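# Hang a T-shirt hanger on the rack rail at the red tape

## Task

The left gripper starts out holding a hanger that carries a T-shirt. Hook it onto the rail at the red tape, with the hanger set close to perpendicular to the rail, and leave it hanging motionless. The shirt must stay about centred on the hanger, and any other hanger must still be on the rail at the end. The rack is free-standing and must stay where it is: if it tilts more than a little, the scene fails immediately. The hanger has to stay up without the robot holding it, so release it and move the gripper away at the end.

## Robot and tools

Robot: two arms, left_arm and right_arm, each with six joints and a parallel gripper. The names are just labels and do not mean the left or right side of any picture. The left gripper holds the hanger at the start. The right arm can stay parked, but the two arms must never collide or push hard on each other.

Frame: one world frame for both arms. The origin is on the table surface midway between the arms, +x points out over the table, +z points up, and left_arm sits on the +y side. Each gripper's fingers point along its own +z and close along its own y. The reported end_effector_position (metres) is the spot between the finger pads, about 1 cm short of the tips. end_effector_quat_wxyz gives orientation. Reported hand positions can be slightly off, more so at long reach.

Row layout: every movement argument is one flat list of 14 numbers covering both arms, even if only one arm moves. The first 7 are for left_arm and the next 7 for right_arm. Within each arm the order is: wrist yaw, wrist pitch, waist, elbow, shoulder, wrist roll, then gripper opening. The six joint values are absolute target angles in radians, not offsets. Use the same numbers that Joint positions reports. Stated ranges: wrist yaw -1.571 to 1.571, wrist pitch -1.693 to 1.571, waist -2.880 to 2.880, elbow 0.000 to 3.019, shoulder 0.000 to 3.142, wrist roll -2.094 to 2.094. A real end may sit up to 0.019 rad either side of the stated one. A call is rejected if a target lies more than 0.019 rad beyond a stated end and also further out than the joint's current angle. A line saying "joint sent to its limit" means it was clipped to its end. The opening is a scale from -1 (closed) to +1 (fully open, 0.094 m pad gap).

Tools:
- execute_actions(actions): a list of actions. Each action is a table of up to 15 rows, and each row lasts one 1/30 s step. A short table repeats its last row until 15 steps are done. An empty list just returns the current state and images.
- move(target, speed, blocking): target is one 14-number row of absolute joint goals. All joints travel proportionally, so the hand follows a curve. speed is the top speed in rad/s of the joint with the farthest to go, from 0.01 to 2, default 0.5. Paths take between 0.5 and 10 s; longer ones stop short after 10 s. The path does not avoid obstacles. Finger values apply at once. The result adds a move: line giving the ending (done, off_target, moving, held, fault), limits=held or limits=none, and each arm's joint farthest from its target. With blocking=false you get control back after 0.5 s. Until a result shows that move ended, you must use wait or stop before sending other rows or moves.
- wait(seconds): 0 to 10 s. Arms keep their last command, and a running move continues.
- stop(): brakes a running move. It needs some distance, more if fast. The fingers are not braked.
- zoom_image(camera, region): region is [x0, y0, x1, y1] in the pixels of the latest image, at most 504x504. Cameras: cam_high and cam_low (504x504), cam_left_wrist and cam_right_wrist (616x616, fisheye). Calibration gives K, distortion and T_world_to_cam for projecting world points into pixels. These values may be off by a couple of degrees and millimetres.
- finished_scene(scene): ends the current scene, giving its number. It cannot be undone and it reports success.

Motion limits: on each step, a joint's target is kept within a fixed lead of its measured angle: waist 0.264, shoulder 0.32, elbow 0.276, wrist pitch 0.33, wrist yaw 0.186, wrist roll 0.522 rad. Targets are also scaled back if they would shift a gripper more than 70 mm in one step. So a large change can need several actions; re-send the remainder if needed. The Joint targets line shows what is currently being commanded. To keep a joint still, re-send that value. A "joint command not followed" line means a clearance check changed some joint targets; the rest of the row still ran.

Results: each includes the state line for each gripper, Joint positions and Joint velocities (per arm, in the joint order above, then the pad gap in m), Joint targets, grip_measured (opening on the command scale), plus camera images. Possible warnings include FAULT, MOTOR HOT (from 85 °C) and OVER-TEMPERATURE FAULT (at 100 °C the arm drops what it holds and sags).

Gripping: to keep the hanger held, command an opening about 0.03 below grip_measured. Readings can be off by about 1 mm. Thin parts like a hanger hook get less grip force. Holding a load heats motors even while you are thinking, so don't linger. The robot keeps its last command while you compose a reply.

Strategy and cautions: use the cameras to find the rail and the red tape. Lift the hook above the rail, line the hanger up at a right angle to the rail, and lower it until the hook rests on the tape. Do this slowly, because the rack is loose and tips easily. Avoid pressing on the rail or knocking the other hanger off. Keep the shirt from sliding off-centre. Open the gripper gently, back away without snagging the hook, and confirm the hanger hangs still before ending. Do not knock rigid items off the table. Slow contacts and targets that stop just at the contact point keep forces low. A brief outside nudge to loose objects may happen.

Each tool is called after "Request:" as name([rows], argument=value, ...), one row to a line, values as JSON.

## Session

Request:
execute_actions(actions=[])

Scene clock: 0.00 s.
left_arm: end_effector_position=(+0.1817, -0.0567, +0.4428) grip_measured=-0.835 end_effector_quat_wxyz=(+0.568, +0.080, +0.816, -0.064) | right_arm: end_effector_position=(+0.5282, -0.2684, +0.4891) grip_measured=+1.000 end_effector_quat_wxyz=(+0.701, -0.024, +0.712, +0.031)
Joint names: [wrist yaw, wrist pitch, waist, elbow, shoulder, wrist roll]
Joint positions: left_arm=[-1.074 -0.989 -1.61   1.192  1.013 -0.76   0.008] | right_arm=[-0.013 -0.012 -0.     1.057  1.06   0.01   0.094]
Joint velocities: left_arm=[-0.007 -0.012 -0.005  0.012 -0.015 -0.022 -0.   ] | right_arm=[-0.022 -0.002 -0.005  0.012  0.005 -0.022  0.   ]
Motor temperatures (°C, as the motors report them): left_arm=[26 27 28 35 28 26] | right_arm=[26 25 29 31 28 27]
Joint targets: left_arm=[-1.077 -0.985 -1.610 1.221 1.010 -0.760] | right_arm=[-0.013 -0.009 -0.000 1.083 1.063 0.010]
camera_calibration (this result's frames):
cam_left_wrist: T_world_to_cam=[[-0.209609, -0.977454, 0.0254569, -0.030007], [-0.818338, 0.161119, -0.551691, 0.404458], [0.535151, -0.136472, -0.83366, 0.388359], [0, 0, 0, 1]] pos_world=[0.116863, -0.0414965, 0.547659]

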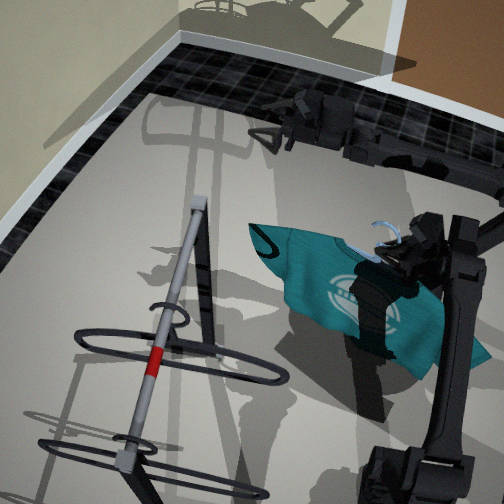

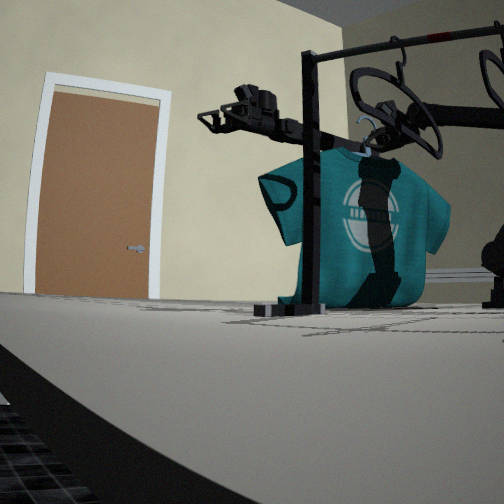

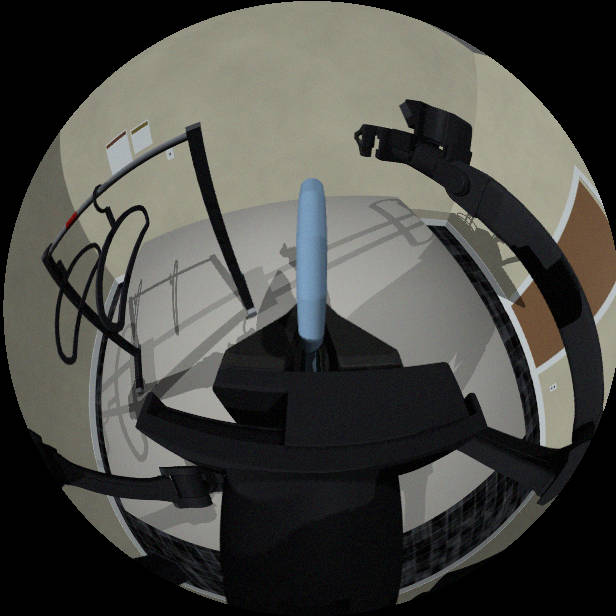

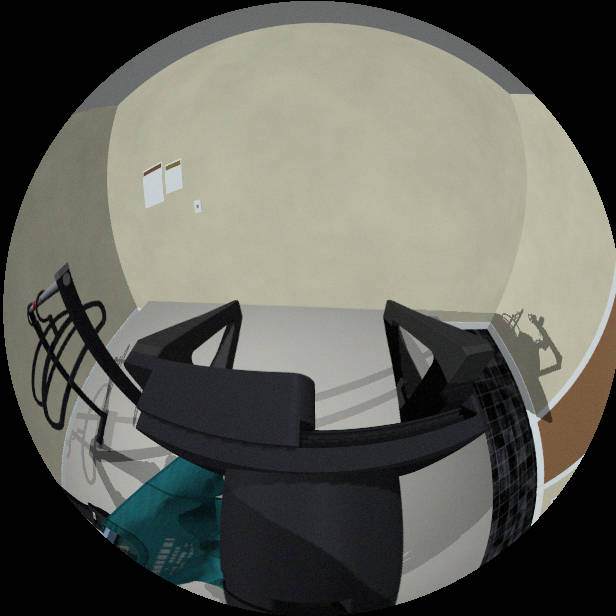

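Request:
zoom_image(camera="cam_high", region=[20, 180, 320, 504])

Request:
zoom_image(camera="cam_low", region=[280, 10, 504, 190])

Request:
zoom_image(camera="cam_high", region=[230, 80, 450, 300])

Request:
zoom_image(camera="cam_left_wrist", region=[20, 100, 280, 400])

Region (20, 180, 320, 504) of cam_high's 504x504 image, scaled by 1.556, with more detail than that image has; it fills the left 467 columns of this view, and the rest is white.

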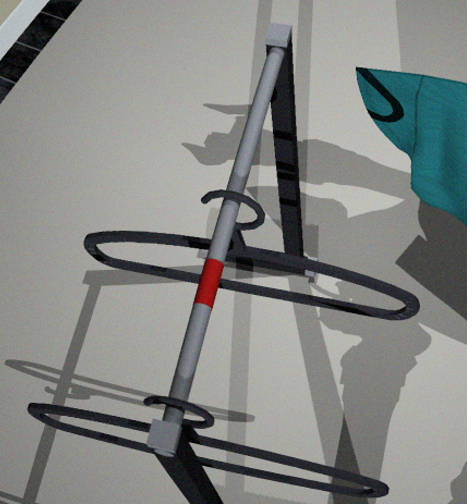

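Region (280, 10, 504, 190) of cam_low's 504x504 image, scaled by 2.250, with more detail than that image has; it fills the top 405 rows of this view, and the rest is white.

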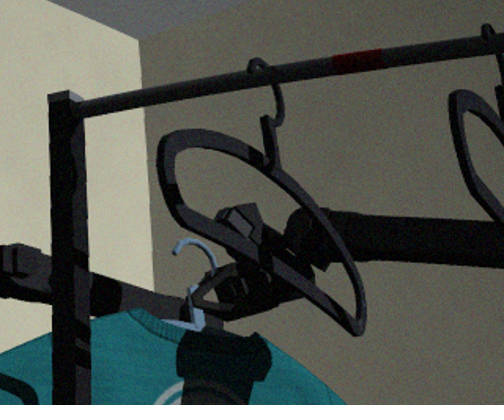

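Region (230, 80, 450, 300) of cam_high's 504x504 image, scaled by 2.291, with more detail than that image has.

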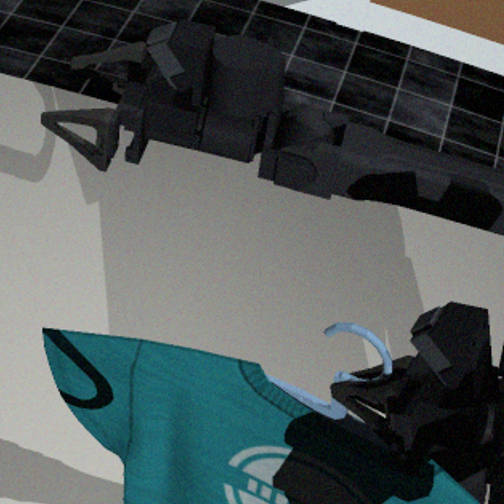

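Region (20, 100, 280, 400) of cam_left_wrist's 616x616 image, scaled by 1.680, with more detail than that image has; it fills the left 437 columns of this view, and the rest is white.

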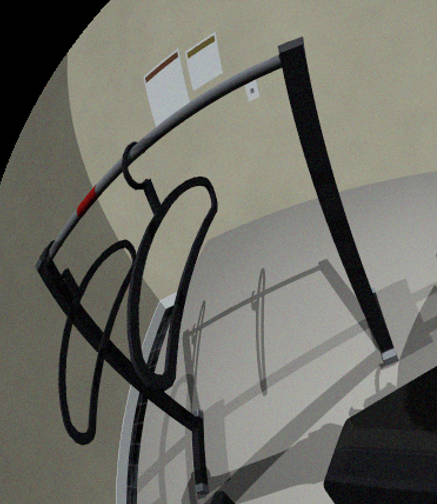

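Request:
move(target=[-1.12,-1.361,-1.59,1.046,0.57,-0.838,-0.87,-0.013,-0.009,0.0,1.083,1.063,0.010,1], speed=0.35)

Scene clock: 117.07 s.
left_arm: end_effector_position=(+0.1588, +0.1320, +0.4505) grip_measured=-0.837 end_effector_quat_wxyz=(+0.573, +0.058, +0.817, -0.041) | right_arm: end_effector_position=(+0.5282, -0.2684, +0.4891) grip_measured=+1.000 end_effector_quat_wxyz=(+0.701, -0.024, +0.712, +0.031)
Joint names: [wrist yaw, wrist pitch, waist, elbow, shoulder, wrist roll]
Joint positions: left_arm=[-1.113 -1.354 -1.597  1.043  0.568 -0.828  0.008] | right_arm=[-0.013 -0.012 -0.     1.057  1.06   0.01   0.094]
Joint velocities: left_arm=[-0.081  0.002 -0.015 -0.002  0.005  0.022 -0.001] | right_arm=[ 0.066 -0.002 -0.005  0.012  0.005 -0.007  0.   ]
Motor temperatures (°C, as the motors report them): left_arm=[26 27 28 42 29 26] | right_arm=[26 26 29 39 29 27]
Joint targets: left_arm=[-1.120 -1.361 -1.590 1.046 0.570 -0.838] | right_arm=[-0.013 -0.009 0.000 1.083 1.063 0.010]
move: off_target (right_arm); limits=none; left_arm: farthest joint: the wrist roll, 0.010 radians from its target (0.078 radians at the start); right_arm: farthest joint: the elbow, 0.026 radians from its target (0.026 radians at the start)
camera_calibration (this result's frames):
cam_left_wrist: T_world_to_cam=[[-0.148159, -0.988875, 0.0132034, 0.14671], [-0.82296, 0.115875, -0.556156, 0.368334], [0.548439, -0.0932656, -0.830973, 0.423701], [0, 0, 0, 1]] pos_world=[0.0924864, 0.141913, 0.554998]

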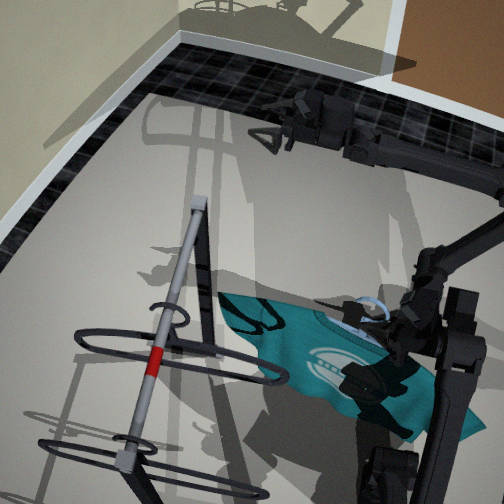

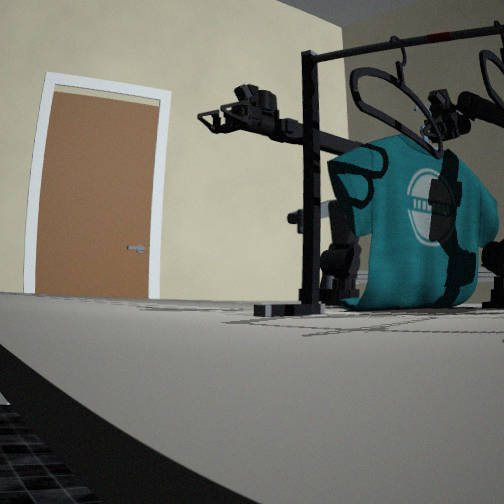

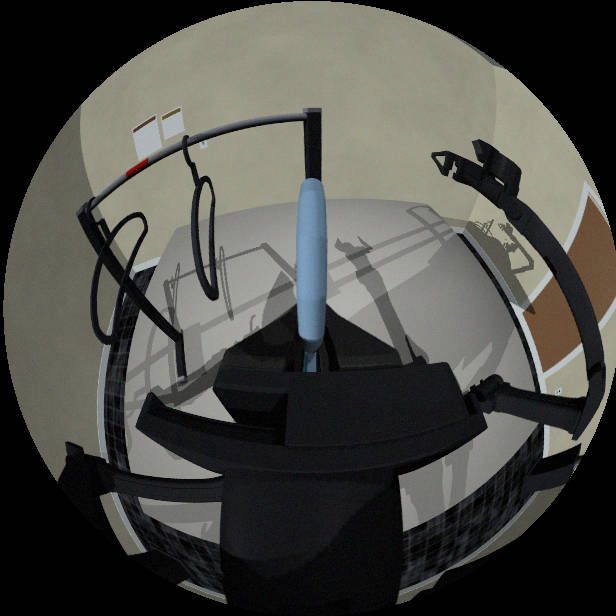

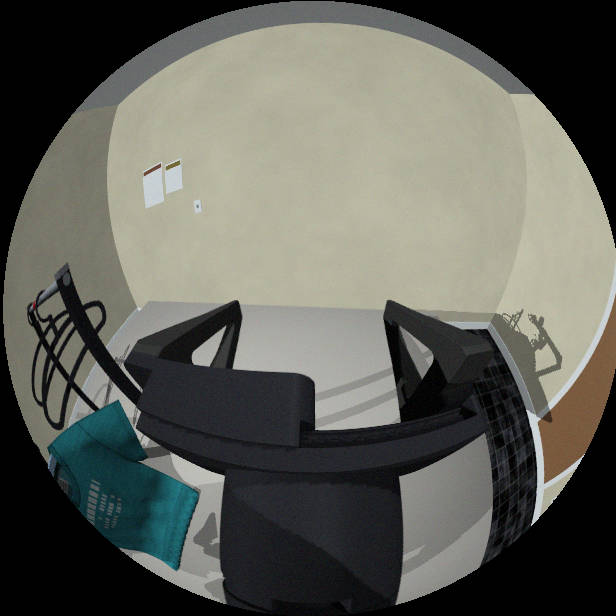

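Request:
move(target=[-1.087,-1.13,-1.211,0.744,0.416,-0.756,-0.87,-0.013,-0.009,0.0,1.083,1.063,0.010,1], speed=0.3)

Scene clock: 124.73 s.
left_arm: end_effector_position=(+0.1975, +0.2109, +0.3513) grip_measured=-0.837 end_effector_quat_wxyz=(+0.568, -0.079, +0.817, +0.062) | right_arm: end_effector_position=(+0.5282, -0.2684, +0.4891) grip_measured=+1.000 end_effector_quat_wxyz=(+0.701, -0.024, +0.712, +0.031)
Joint names: [wrist yaw, wrist pitch, waist, elbow, shoulder, wrist roll]
Joint positions: left_arm=[-1.084 -1.152 -1.215  0.739  0.427 -0.767  0.008] | right_arm=[-0.013 -0.012 -0.     1.057  1.06   0.01   0.094]
Joint velocities: left_arm=[-0.022 -0.002  0.005  0.012 -0.005  0.022  0.002] | right_arm=[ 0.022 -0.002  0.005 -0.002  0.005 -0.095  0.   ]
Motor temperatures (°C, as the motors report them): left_arm=[26 27 28 42 29 26] | right_arm=[26 26 29 39 29 27]
Joint targets: left_arm=[-1.087 -1.130 -1.211 0.744 0.416 -0.756] | right_arm=[-0.013 -0.009 -0.000 1.083 1.063 0.010]
move: off_target (left_arm, right_arm); limits=none; left_arm: farthest joint: the wrist pitch, 0.022 radians from its target (0.224 radians at the start); right_arm: farthest joint: the elbow, 0.026 radians from its target (0.026 radians at the start)
camera_calibration (this result's frames):
cam_left_wrist: T_world_to_cam=[[0.192298, -0.981336, 0.000558482, 0.167382], [-0.819974, -0.160991, -0.549294, 0.391279], [0.539132, 0.10517, -0.835629, 0.289088], [0, 0, 0, 1]] pos_world=[0.132795, 0.196847, 0.456404]

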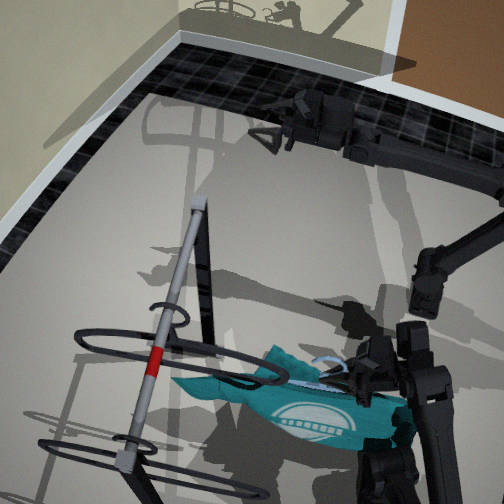

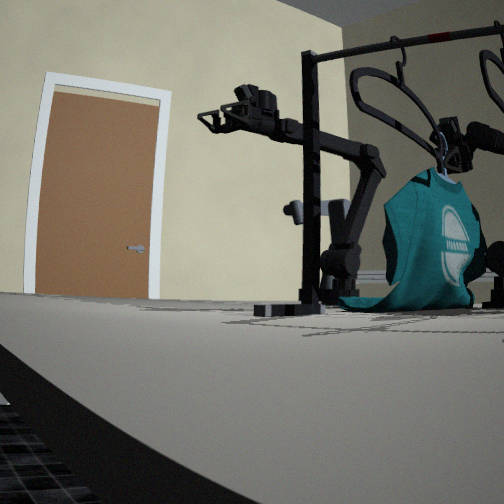

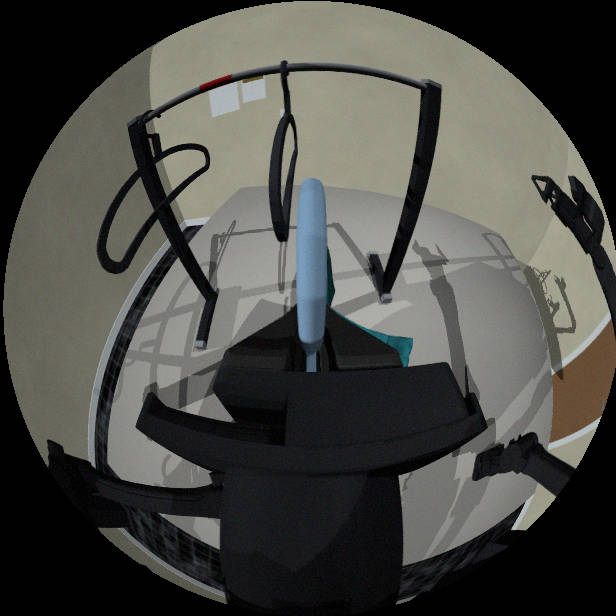

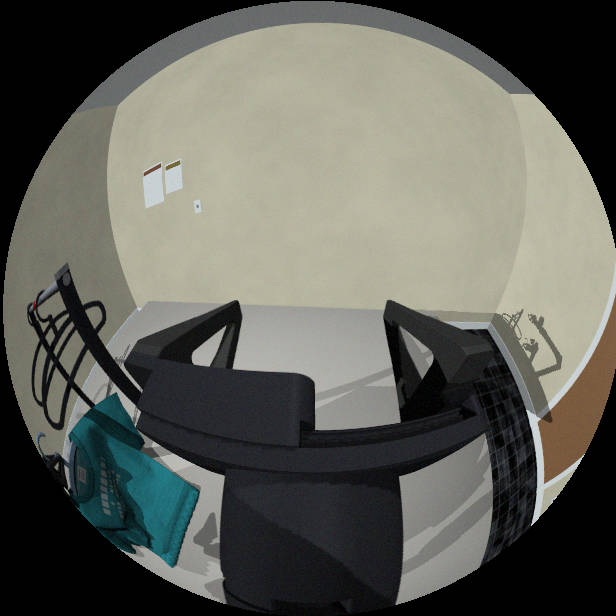

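Request:
execute_actions(actions=[])

Scene clock: 141.23 s.
left_arm: end_effector_position=(+0.1975, +0.2109, +0.3513) grip_measured=-0.837 end_effector_quat_wxyz=(+0.568, -0.079, +0.817, +0.062) | right_arm: end_effector_position=(+0.5282, -0.2684, +0.4891) grip_measured=+1.000 end_effector_quat_wxyz=(+0.701, -0.024, +0.712, +0.031)
Joint names: [wrist yaw, wrist pitch, waist, elbow, shoulder, wrist roll]
Joint positions: left_arm=[-1.084 -1.152 -1.215  0.739  0.427 -0.766  0.008] | right_arm=[-0.013 -0.012 -0.     1.057  1.06   0.01   0.094]
Joint velocities: left_arm=[-0.081 -0.012  0.005 -0.002 -0.005  0.007 -0.001] | right_arm=[-0.007 -0.007 -0.005  0.017 -0.005  0.037  0.   ]
Motor temperatures (°C, as the motors report them): left_arm=[26 27 28 41 29 26] | right_arm=[26 26 29 40 29 27]
Joint targets: left_arm=[-1.087 -1.130 -1.211 0.744 0.416 -0.756] | right_arm=[-0.013 -0.009 -0.000 1.083 1.063 0.010]
camera_calibration (this result's frames):
cam_left_wrist: T_world_to_cam=[[0.192037, -0.981388, -0.000156684, 0.167695], [-0.820097, -0.160388, -0.549287, 0.391174], [0.539039, 0.105612, -0.835633, 0.289014], [0, 0, 0, 1]] pos_world=[0.132807, 0.19679, 0.456404]

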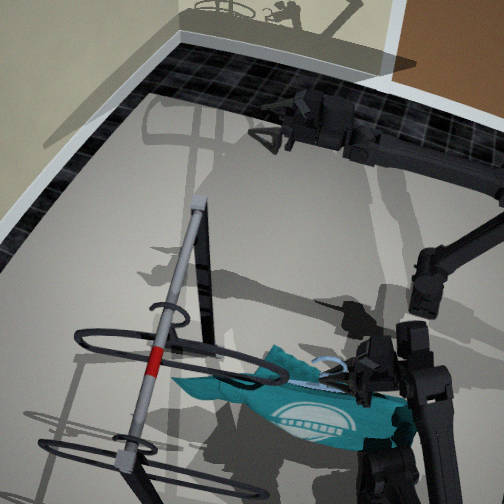

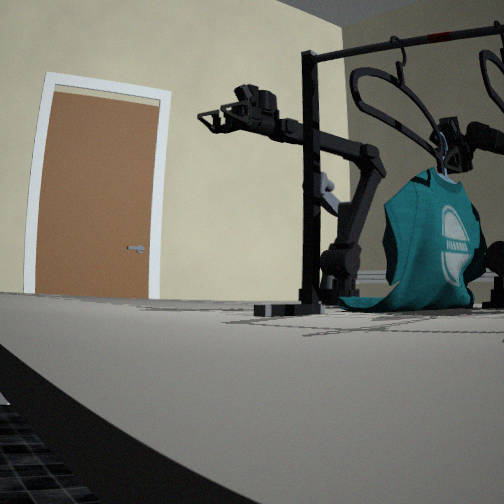

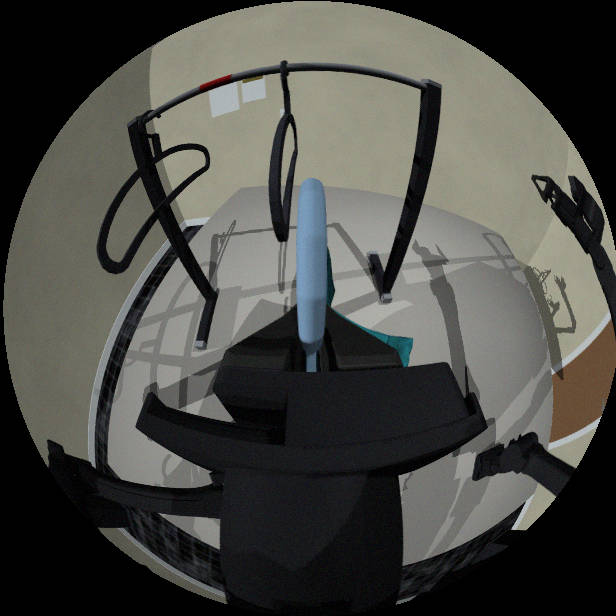

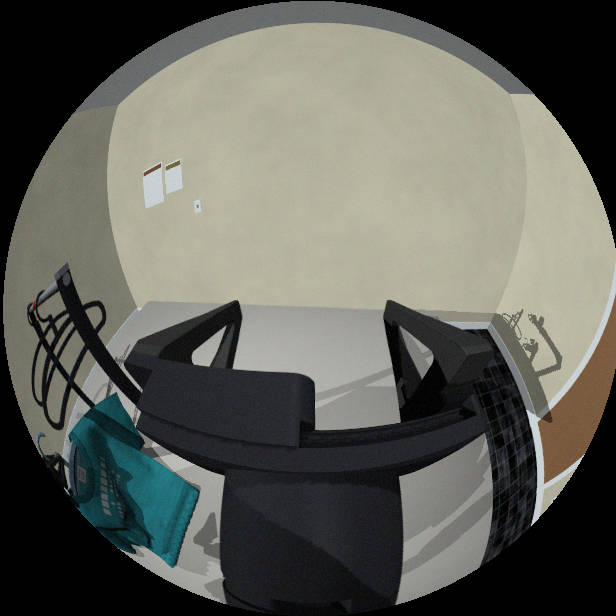

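Request:
zoom_image(camera="cam_high", region=[160, 300, 440, 500])

Request:
zoom_image(camera="cam_low", region=[330, 20, 504, 220])

Region (160, 300, 440, 500) of cam_high's 504x504 image, scaled by 1.800, with more detail than that image has; it fills the top 360 rows of this view, and the rest is white.

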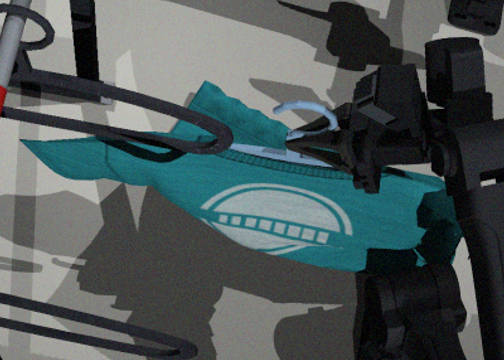

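Region (330, 20, 504, 220) of cam_low's 504x504 image, scaled by 2.520, with more detail than that image has; it fills the left 438 columns of this view, and the rest is white.

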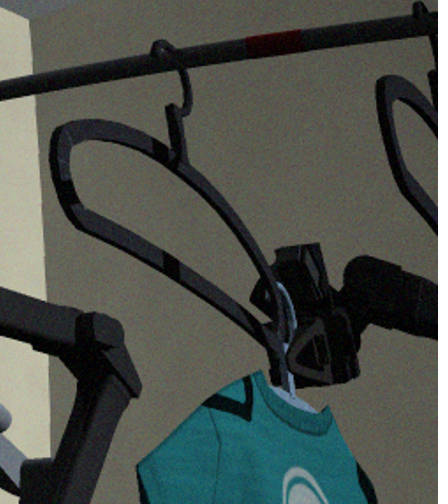

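Request:
move(target=[-1.078,-1.087,-1.18,0.712,0.41,-0.743,-0.87,-0.013,-0.009,0.0,1.083,1.063,0.010,1], speed=0.1)

Request:
move(target=[-1.043,-1.036,-0.999,0.702,0.370,-0.665,-0.87,-0.013,-0.009,0.0,1.083,1.063,0.010,1], speed=0.25)

Scene clock: 201.60 s.
left_arm: end_effector_position=(+0.2013, +0.2126, +0.3417) grip_measured=-0.837 end_effector_quat_wxyz=(+0.567, -0.088, +0.816, +0.064) | right_arm: end_effector_position=(+0.5282, -0.2684, +0.4891) grip_measured=+1.000 end_effector_quat_wxyz=(+0.701, -0.024, +0.712, +0.031)
Joint names: [wrist yaw, wrist pitch, waist, elbow, shoulder, wrist roll]
Joint positions: left_arm=[-1.076 -1.109 -1.187  0.709  0.422 -0.753  0.008] | right_arm=[-0.013 -0.012 -0.     1.057  1.06   0.01   0.094]
Joint velocities: left_arm=[ 0.037 -0.012  0.005 -0.007 -0.005 -0.095 -0.001] | right_arm=[-0.007 -0.002  0.005  0.007  0.005 -0.022  0.   ]
Motor temperatures (°C, as the motors report them): left_arm=[26 28 28 40 29 26] | right_arm=[26 26 29 41 29 27]
Joint targets: left_arm=[-1.078 -1.087 -1.180 0.712 0.410 -0.743] | right_arm=[-0.013 -0.009 0.000 1.083 1.063 0.010]
move: off_target (left_arm, right_arm); limits=none; left_arm: farthest joint: the wrist pitch, 0.022 radians from its target (0.065 radians at the start); right_arm: farthest joint: the elbow, 0.026 radians from its target (0.026 radians at the start)
camera_calibration (this result's frames):
cam_left_wrist: T_world_to_cam=[[0.209104, -0.977871, 0.00665107, 0.162167], [-0.816298, -0.178291, -0.549427, 0.392341], [0.538454, 0.109458, -0.835515, 0.278037], [0, 0, 0, 1]] pos_world=[0.136647, 0.198096, 0.446788]

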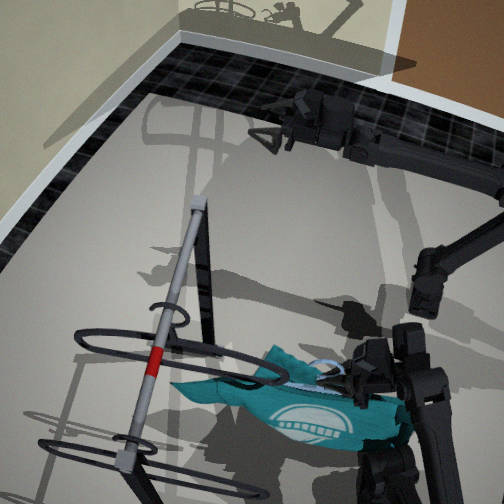

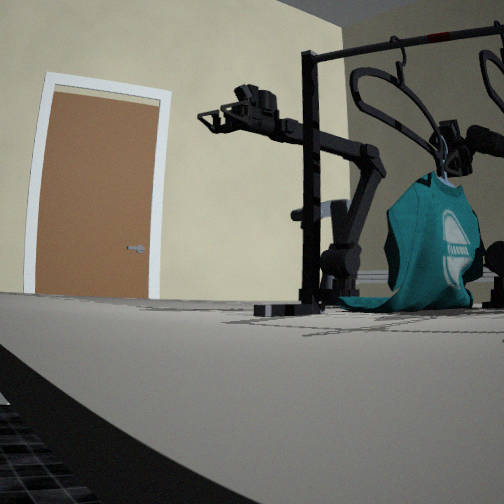

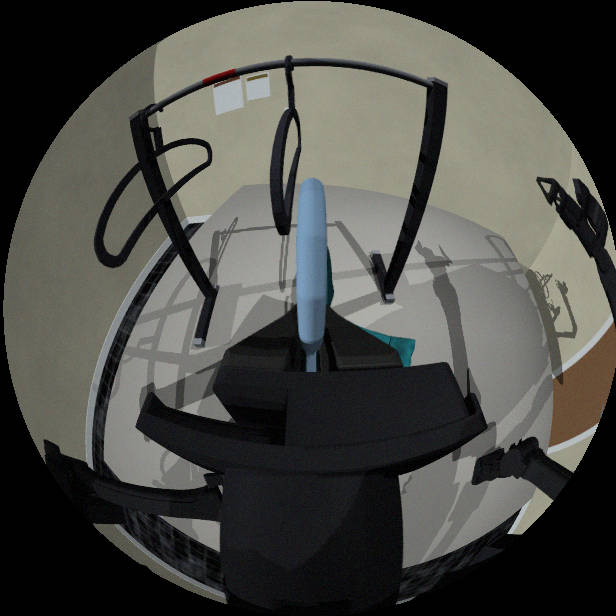

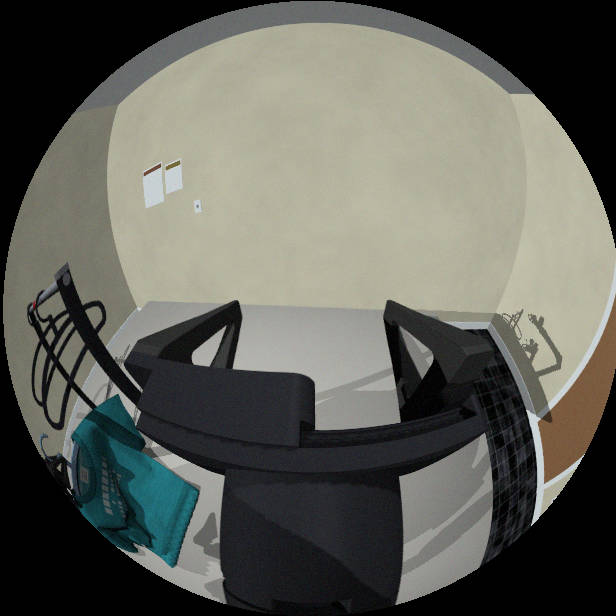

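Scene clock: 202.90 s.
left_arm: end_effector_position=(+0.2080, +0.2518, +0.3452) grip_measured=-0.837 end_effector_quat_wxyz=(+0.566, -0.144, +0.806, +0.097) | right_arm: end_effector_position=(+0.5282, -0.2684, +0.4891) grip_measured=+1.000 end_effector_quat_wxyz=(+0.701, -0.024, +0.712, +0.031)
Joint names: [wrist yaw, wrist pitch, waist, elbow, shoulder, wrist roll]
Joint positions: left_arm=[-1.04  -1.059 -1.004  0.699  0.381 -0.676  0.008] | right_arm=[-0.013 -0.012 -0.     1.057  1.06   0.01   0.094]
Joint velocities: left_arm=[ 0.037  0.002 -0.005  0.012  0.005 -0.022 -0.001] | right_arm=[-0.007 -0.017 -0.005  0.002  0.024  0.037  0.   ]
Motor temperatures (°C, as the motors report them): left_arm=[26 28 28 40 29 26] | right_arm=[26 26 29 41 29 27]
Joint targets: left_arm=[-1.043 -1.036 -0.999 0.702 0.370 -0.665] | right_arm=[-0.013 -0.009 -0.000 1.083 1.063 0.010]
move: off_target (left_arm, right_arm); limits=none; left_arm: farthest joint: the wrist pitch, 0.023 radians from its target (0.073 radians at the start); right_arm: farthest joint: the elbow, 0.026 radians from its target (0.026 radians at the start)
camera_calibration (this result's frames):
cam_left_wrist: T_world_to_cam=[[0.33545, -0.941874, 0.0186383, 0.159588], [-0.779981, -0.288778, -0.555191, 0.428992], [0.528302, 0.171701, -0.831514, 0.258129], [0, 0, 0, 1]] pos_world=[0.144702, 0.229874, 0.449836]

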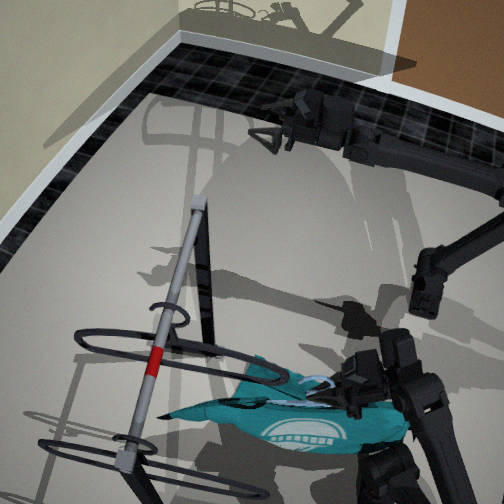

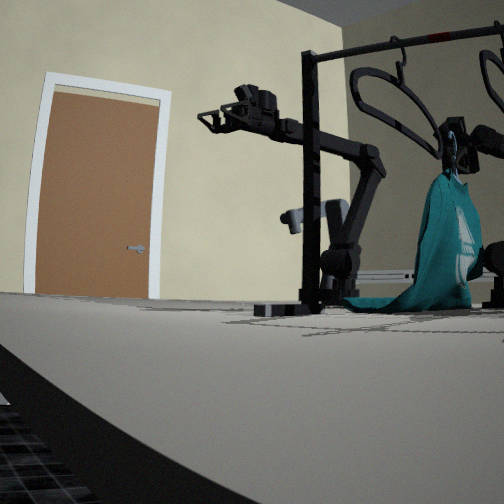

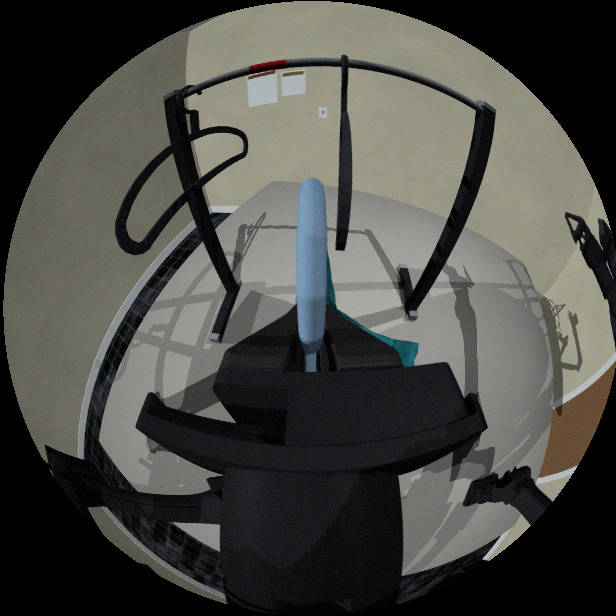

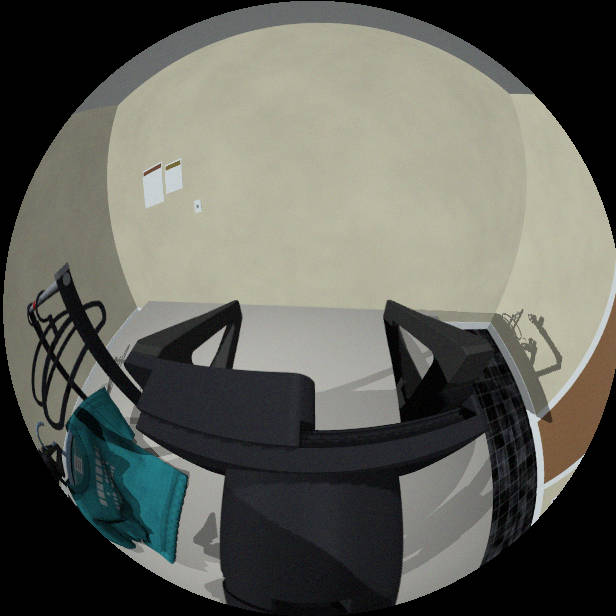

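Request:
move(target=[-0.538,-0.891,-0.356,1.078,0.506,-0.208,-0.87,-0.013,-0.009,0.0,1.083,1.063,0.010,1], speed=0.45)

Scene clock: 231.13 s.
left_arm: end_effector_position=(+0.2488, +0.3221, +0.4727) grip_measured=-0.837 end_effector_quat_wxyz=(+0.564, -0.166, +0.801, +0.115) | right_arm: end_effector_position=(+0.5282, -0.2684, +0.4891) grip_measured=+1.000 end_effector_quat_wxyz=(+0.701, -0.024, +0.712, +0.031)
Joint names: [wrist yaw, wrist pitch, waist, elbow, shoulder, wrist roll]
Joint positions: left_arm=[-0.539 -0.919 -0.358  1.016  0.501 -0.218  0.008] | right_arm=[-0.013 -0.012 -0.     1.057  1.06   0.01   0.094]
Joint velocities: left_arm=[-0.037  0.002 -0.005 -0.002 -0.005  0.022  0.001] | right_arm=[ 0.007 -0.002  0.005 -0.007 -0.005 -0.051  0.   ]
Motor temperatures (°C, as the motors report them): left_arm=[26 28 28 41 29 26] | right_arm=[26 26 29 41 29 27]
Joint targets: left_arm=[-0.538 -0.891 -0.356 1.078 0.506 -0.208] | right_arm=[-0.013 -0.009 -0.000 1.083 1.063 0.010]
move: off_target (left_arm, right_arm); limits=none; left_arm: farthest joint: the elbow, 0.062 radians from its target (0.379 radians at the start); right_arm: farthest joint: the elbow, 0.026 radians from its target (0.026 radians at the start)
camera_calibration (this result's frames):
cam_left_wrist: T_world_to_cam=[[0.38904, -0.921124, 0.0133614, 0.192201], [-0.761116, -0.329563, -0.55865, 0.561966], [0.51899, 0.207168, -0.829296, 0.320391], [0, 0, 0, 1]] pos_world=[0.186668, 0.295869, 0.577073]

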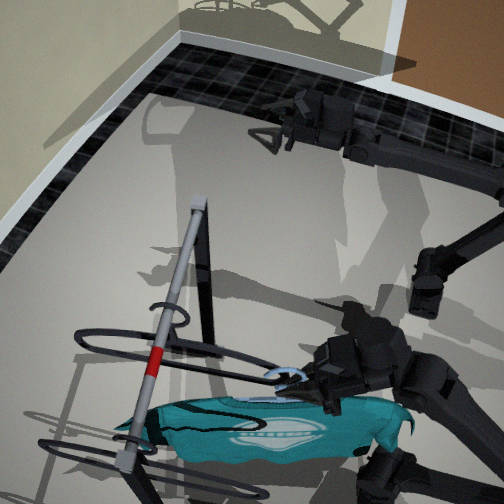

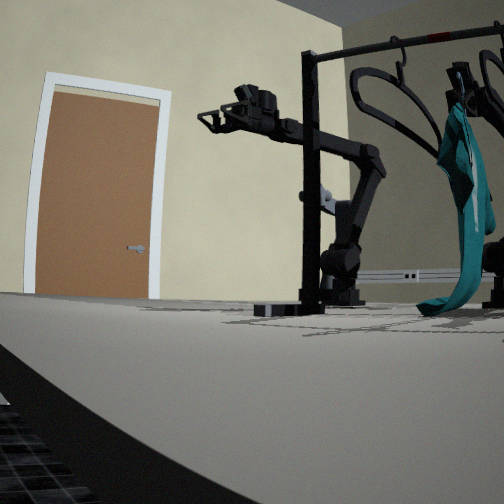

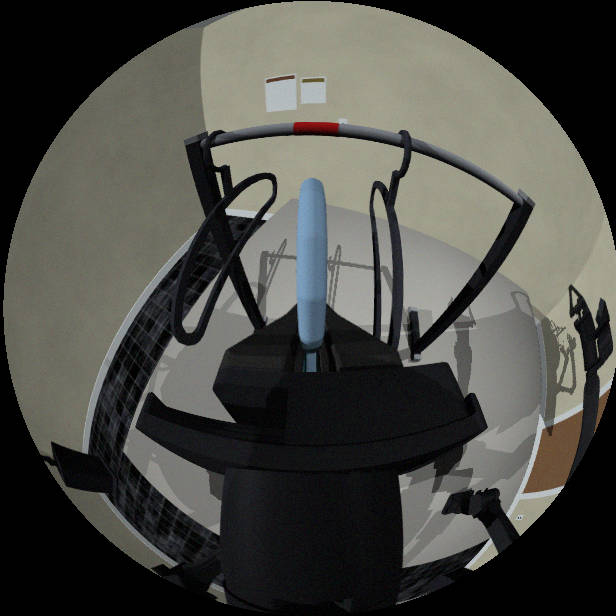

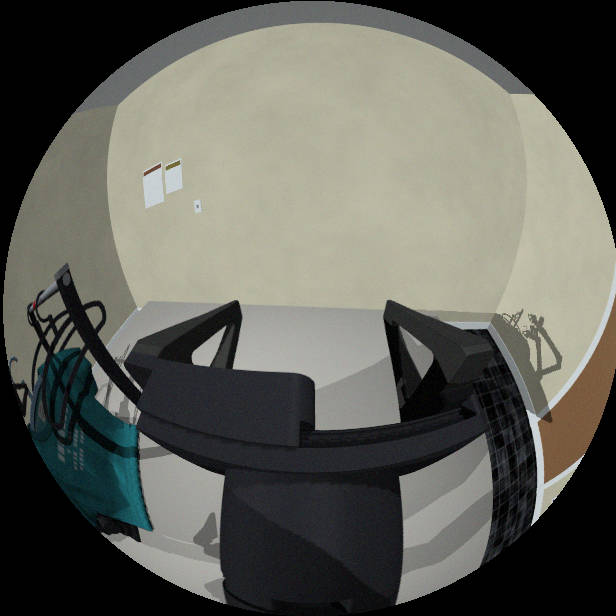

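Request:
zoom_image(camera="cam_left_wrist", region=[240, 90, 400, 250])

Region (240, 90, 400, 250) of cam_left_wrist's 616x616 image, scaled by 3.150, with more detail than that image has.

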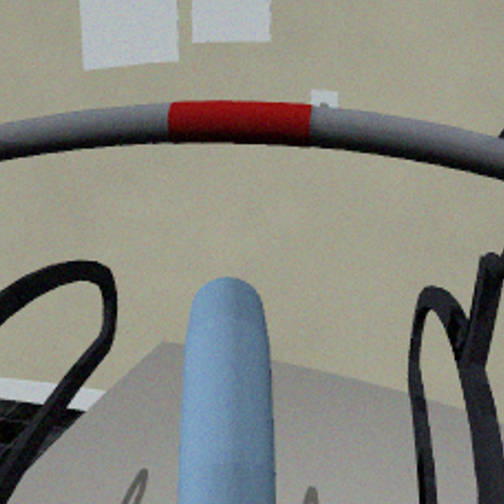

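Request:
move(target=[0.053,-0.727,0.096,1.320,0.856,0.029,-0.87,-0.013,-0.009,0.0,1.083,1.063,0.010,1], speed=0.4)

Scene clock: 260.03 s.
left_arm: end_effector_position=(+0.3749, +0.3843, +0.5177) grip_measured=-0.837 end_effector_quat_wxyz=(+0.562, -0.094, +0.819, +0.064) | right_arm: end_effector_position=(+0.5282, -0.2684, +0.4891) grip_measured=+1.000 end_effector_quat_wxyz=(+0.701, -0.024, +0.712, +0.031)
Joint names: [wrist yaw, wrist pitch, waist, elbow, shoulder, wrist roll]
Joint positions: left_arm=[ 0.051 -0.757  0.093  1.249  0.861  0.019  0.008] | right_arm=[-0.013 -0.012 -0.     1.057  1.06   0.01   0.094]
Joint velocities: left_arm=[ 0.007 -0.002 -0.005 -0.017 -0.015 -0.037  0.   ] | right_arm=[-0.007 -0.007 -0.005 -0.017 -0.005  0.007  0.   ]
Motor temperatures (°C, as the motors report them): left_arm=[26 28 28 46 29 26] | right_arm=[26 26 29 41 29 27]
Joint targets: left_arm=[0.053 -0.727 0.096 1.320 0.856 0.029] | right_arm=[-0.013 -0.009 0.000 1.083 1.063 0.010]
move: off_target (left_arm, right_arm); limits=none; left_arm: farthest joint: the elbow, 0.071 radians from its target (0.304 radians at the start); right_arm: farthest joint: the elbow, 0.026 radians from its target (0.026 radians at the start)
camera_calibration (this result's frames):
cam_left_wrist: T_world_to_cam=[[0.218618, -0.975732, 0.0123641, 0.285251], [-0.820649, -0.190697, -0.538674, 0.662194], [0.527959, 0.107617, -0.842424, 0.321081], [0, 0, 0, 1]] pos_world=[0.31155, 0.370054, 0.623666]

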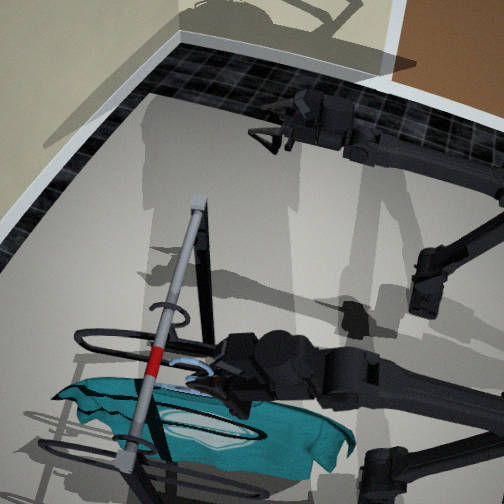

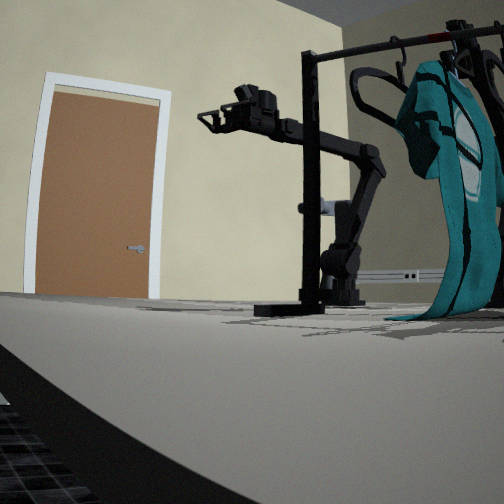

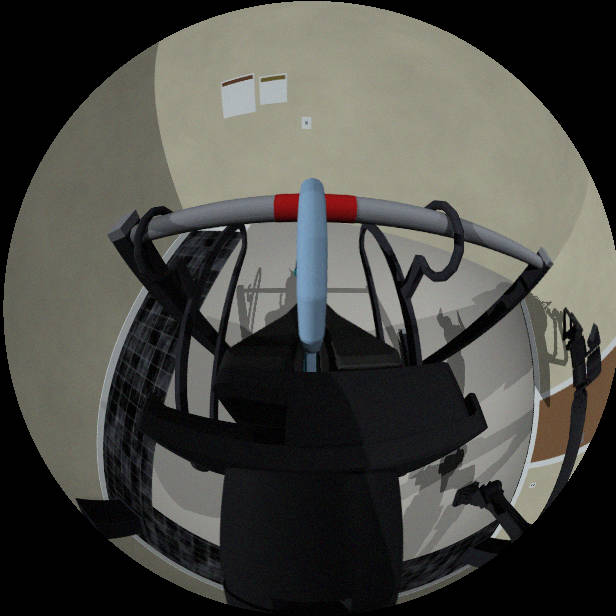

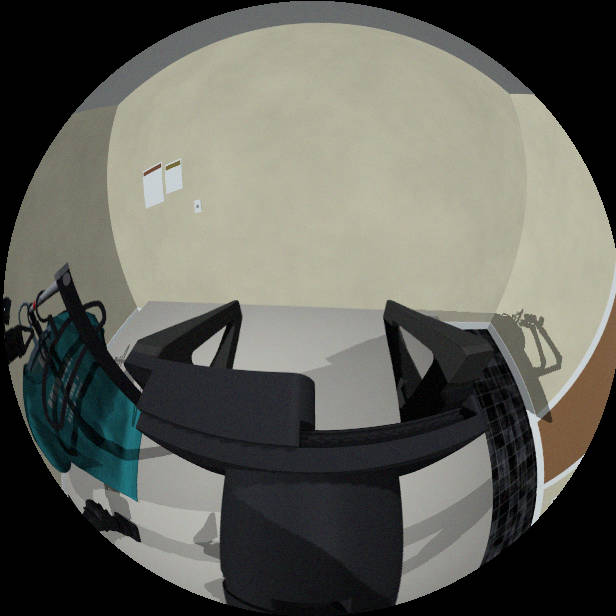

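Request:
zoom_image(camera="cam_left_wrist", region=[232, 140, 392, 300])

Request:
zoom_image(camera="cam_high", region=[120, 320, 260, 420])

Request:
zoom_image(camera="cam_low", region=[404, 0, 504, 100])

Region (232, 140, 392, 300) of cam_left_wrist's 616x616 image, scaled by 3.150, with more detail than that image has.

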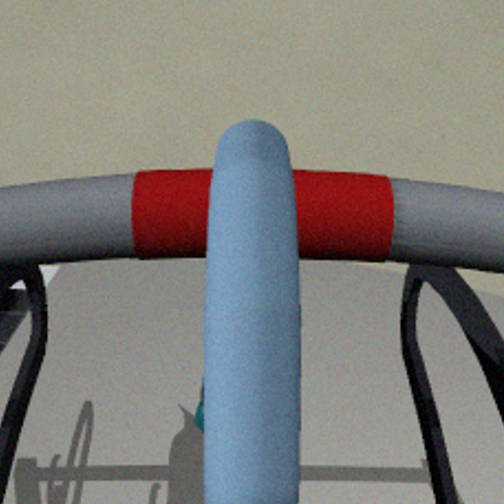

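Region (120, 320, 260, 420) of cam_high's 504x504 image, scaled by 3.600, with more detail than that image has; it fills the top 360 rows of this view, and the rest is white.

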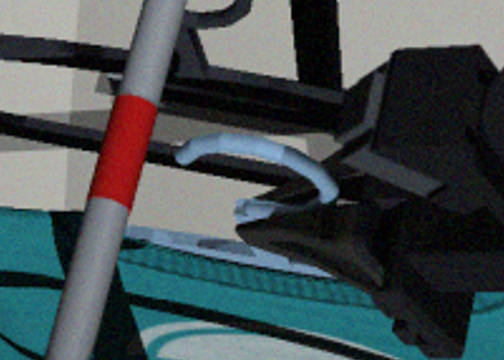

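Region (404, 0, 504, 100) of cam_low's 504x504 image, scaled by 5.040, with more detail than that image has.

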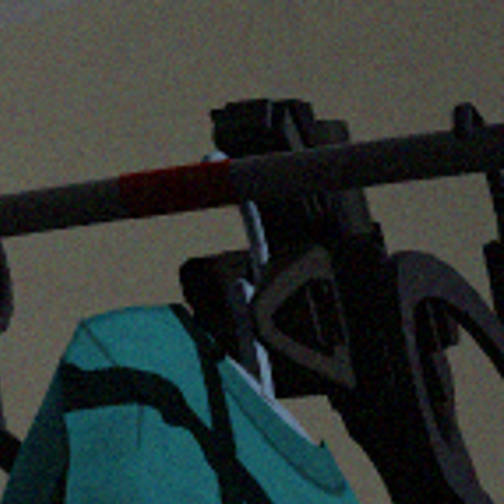

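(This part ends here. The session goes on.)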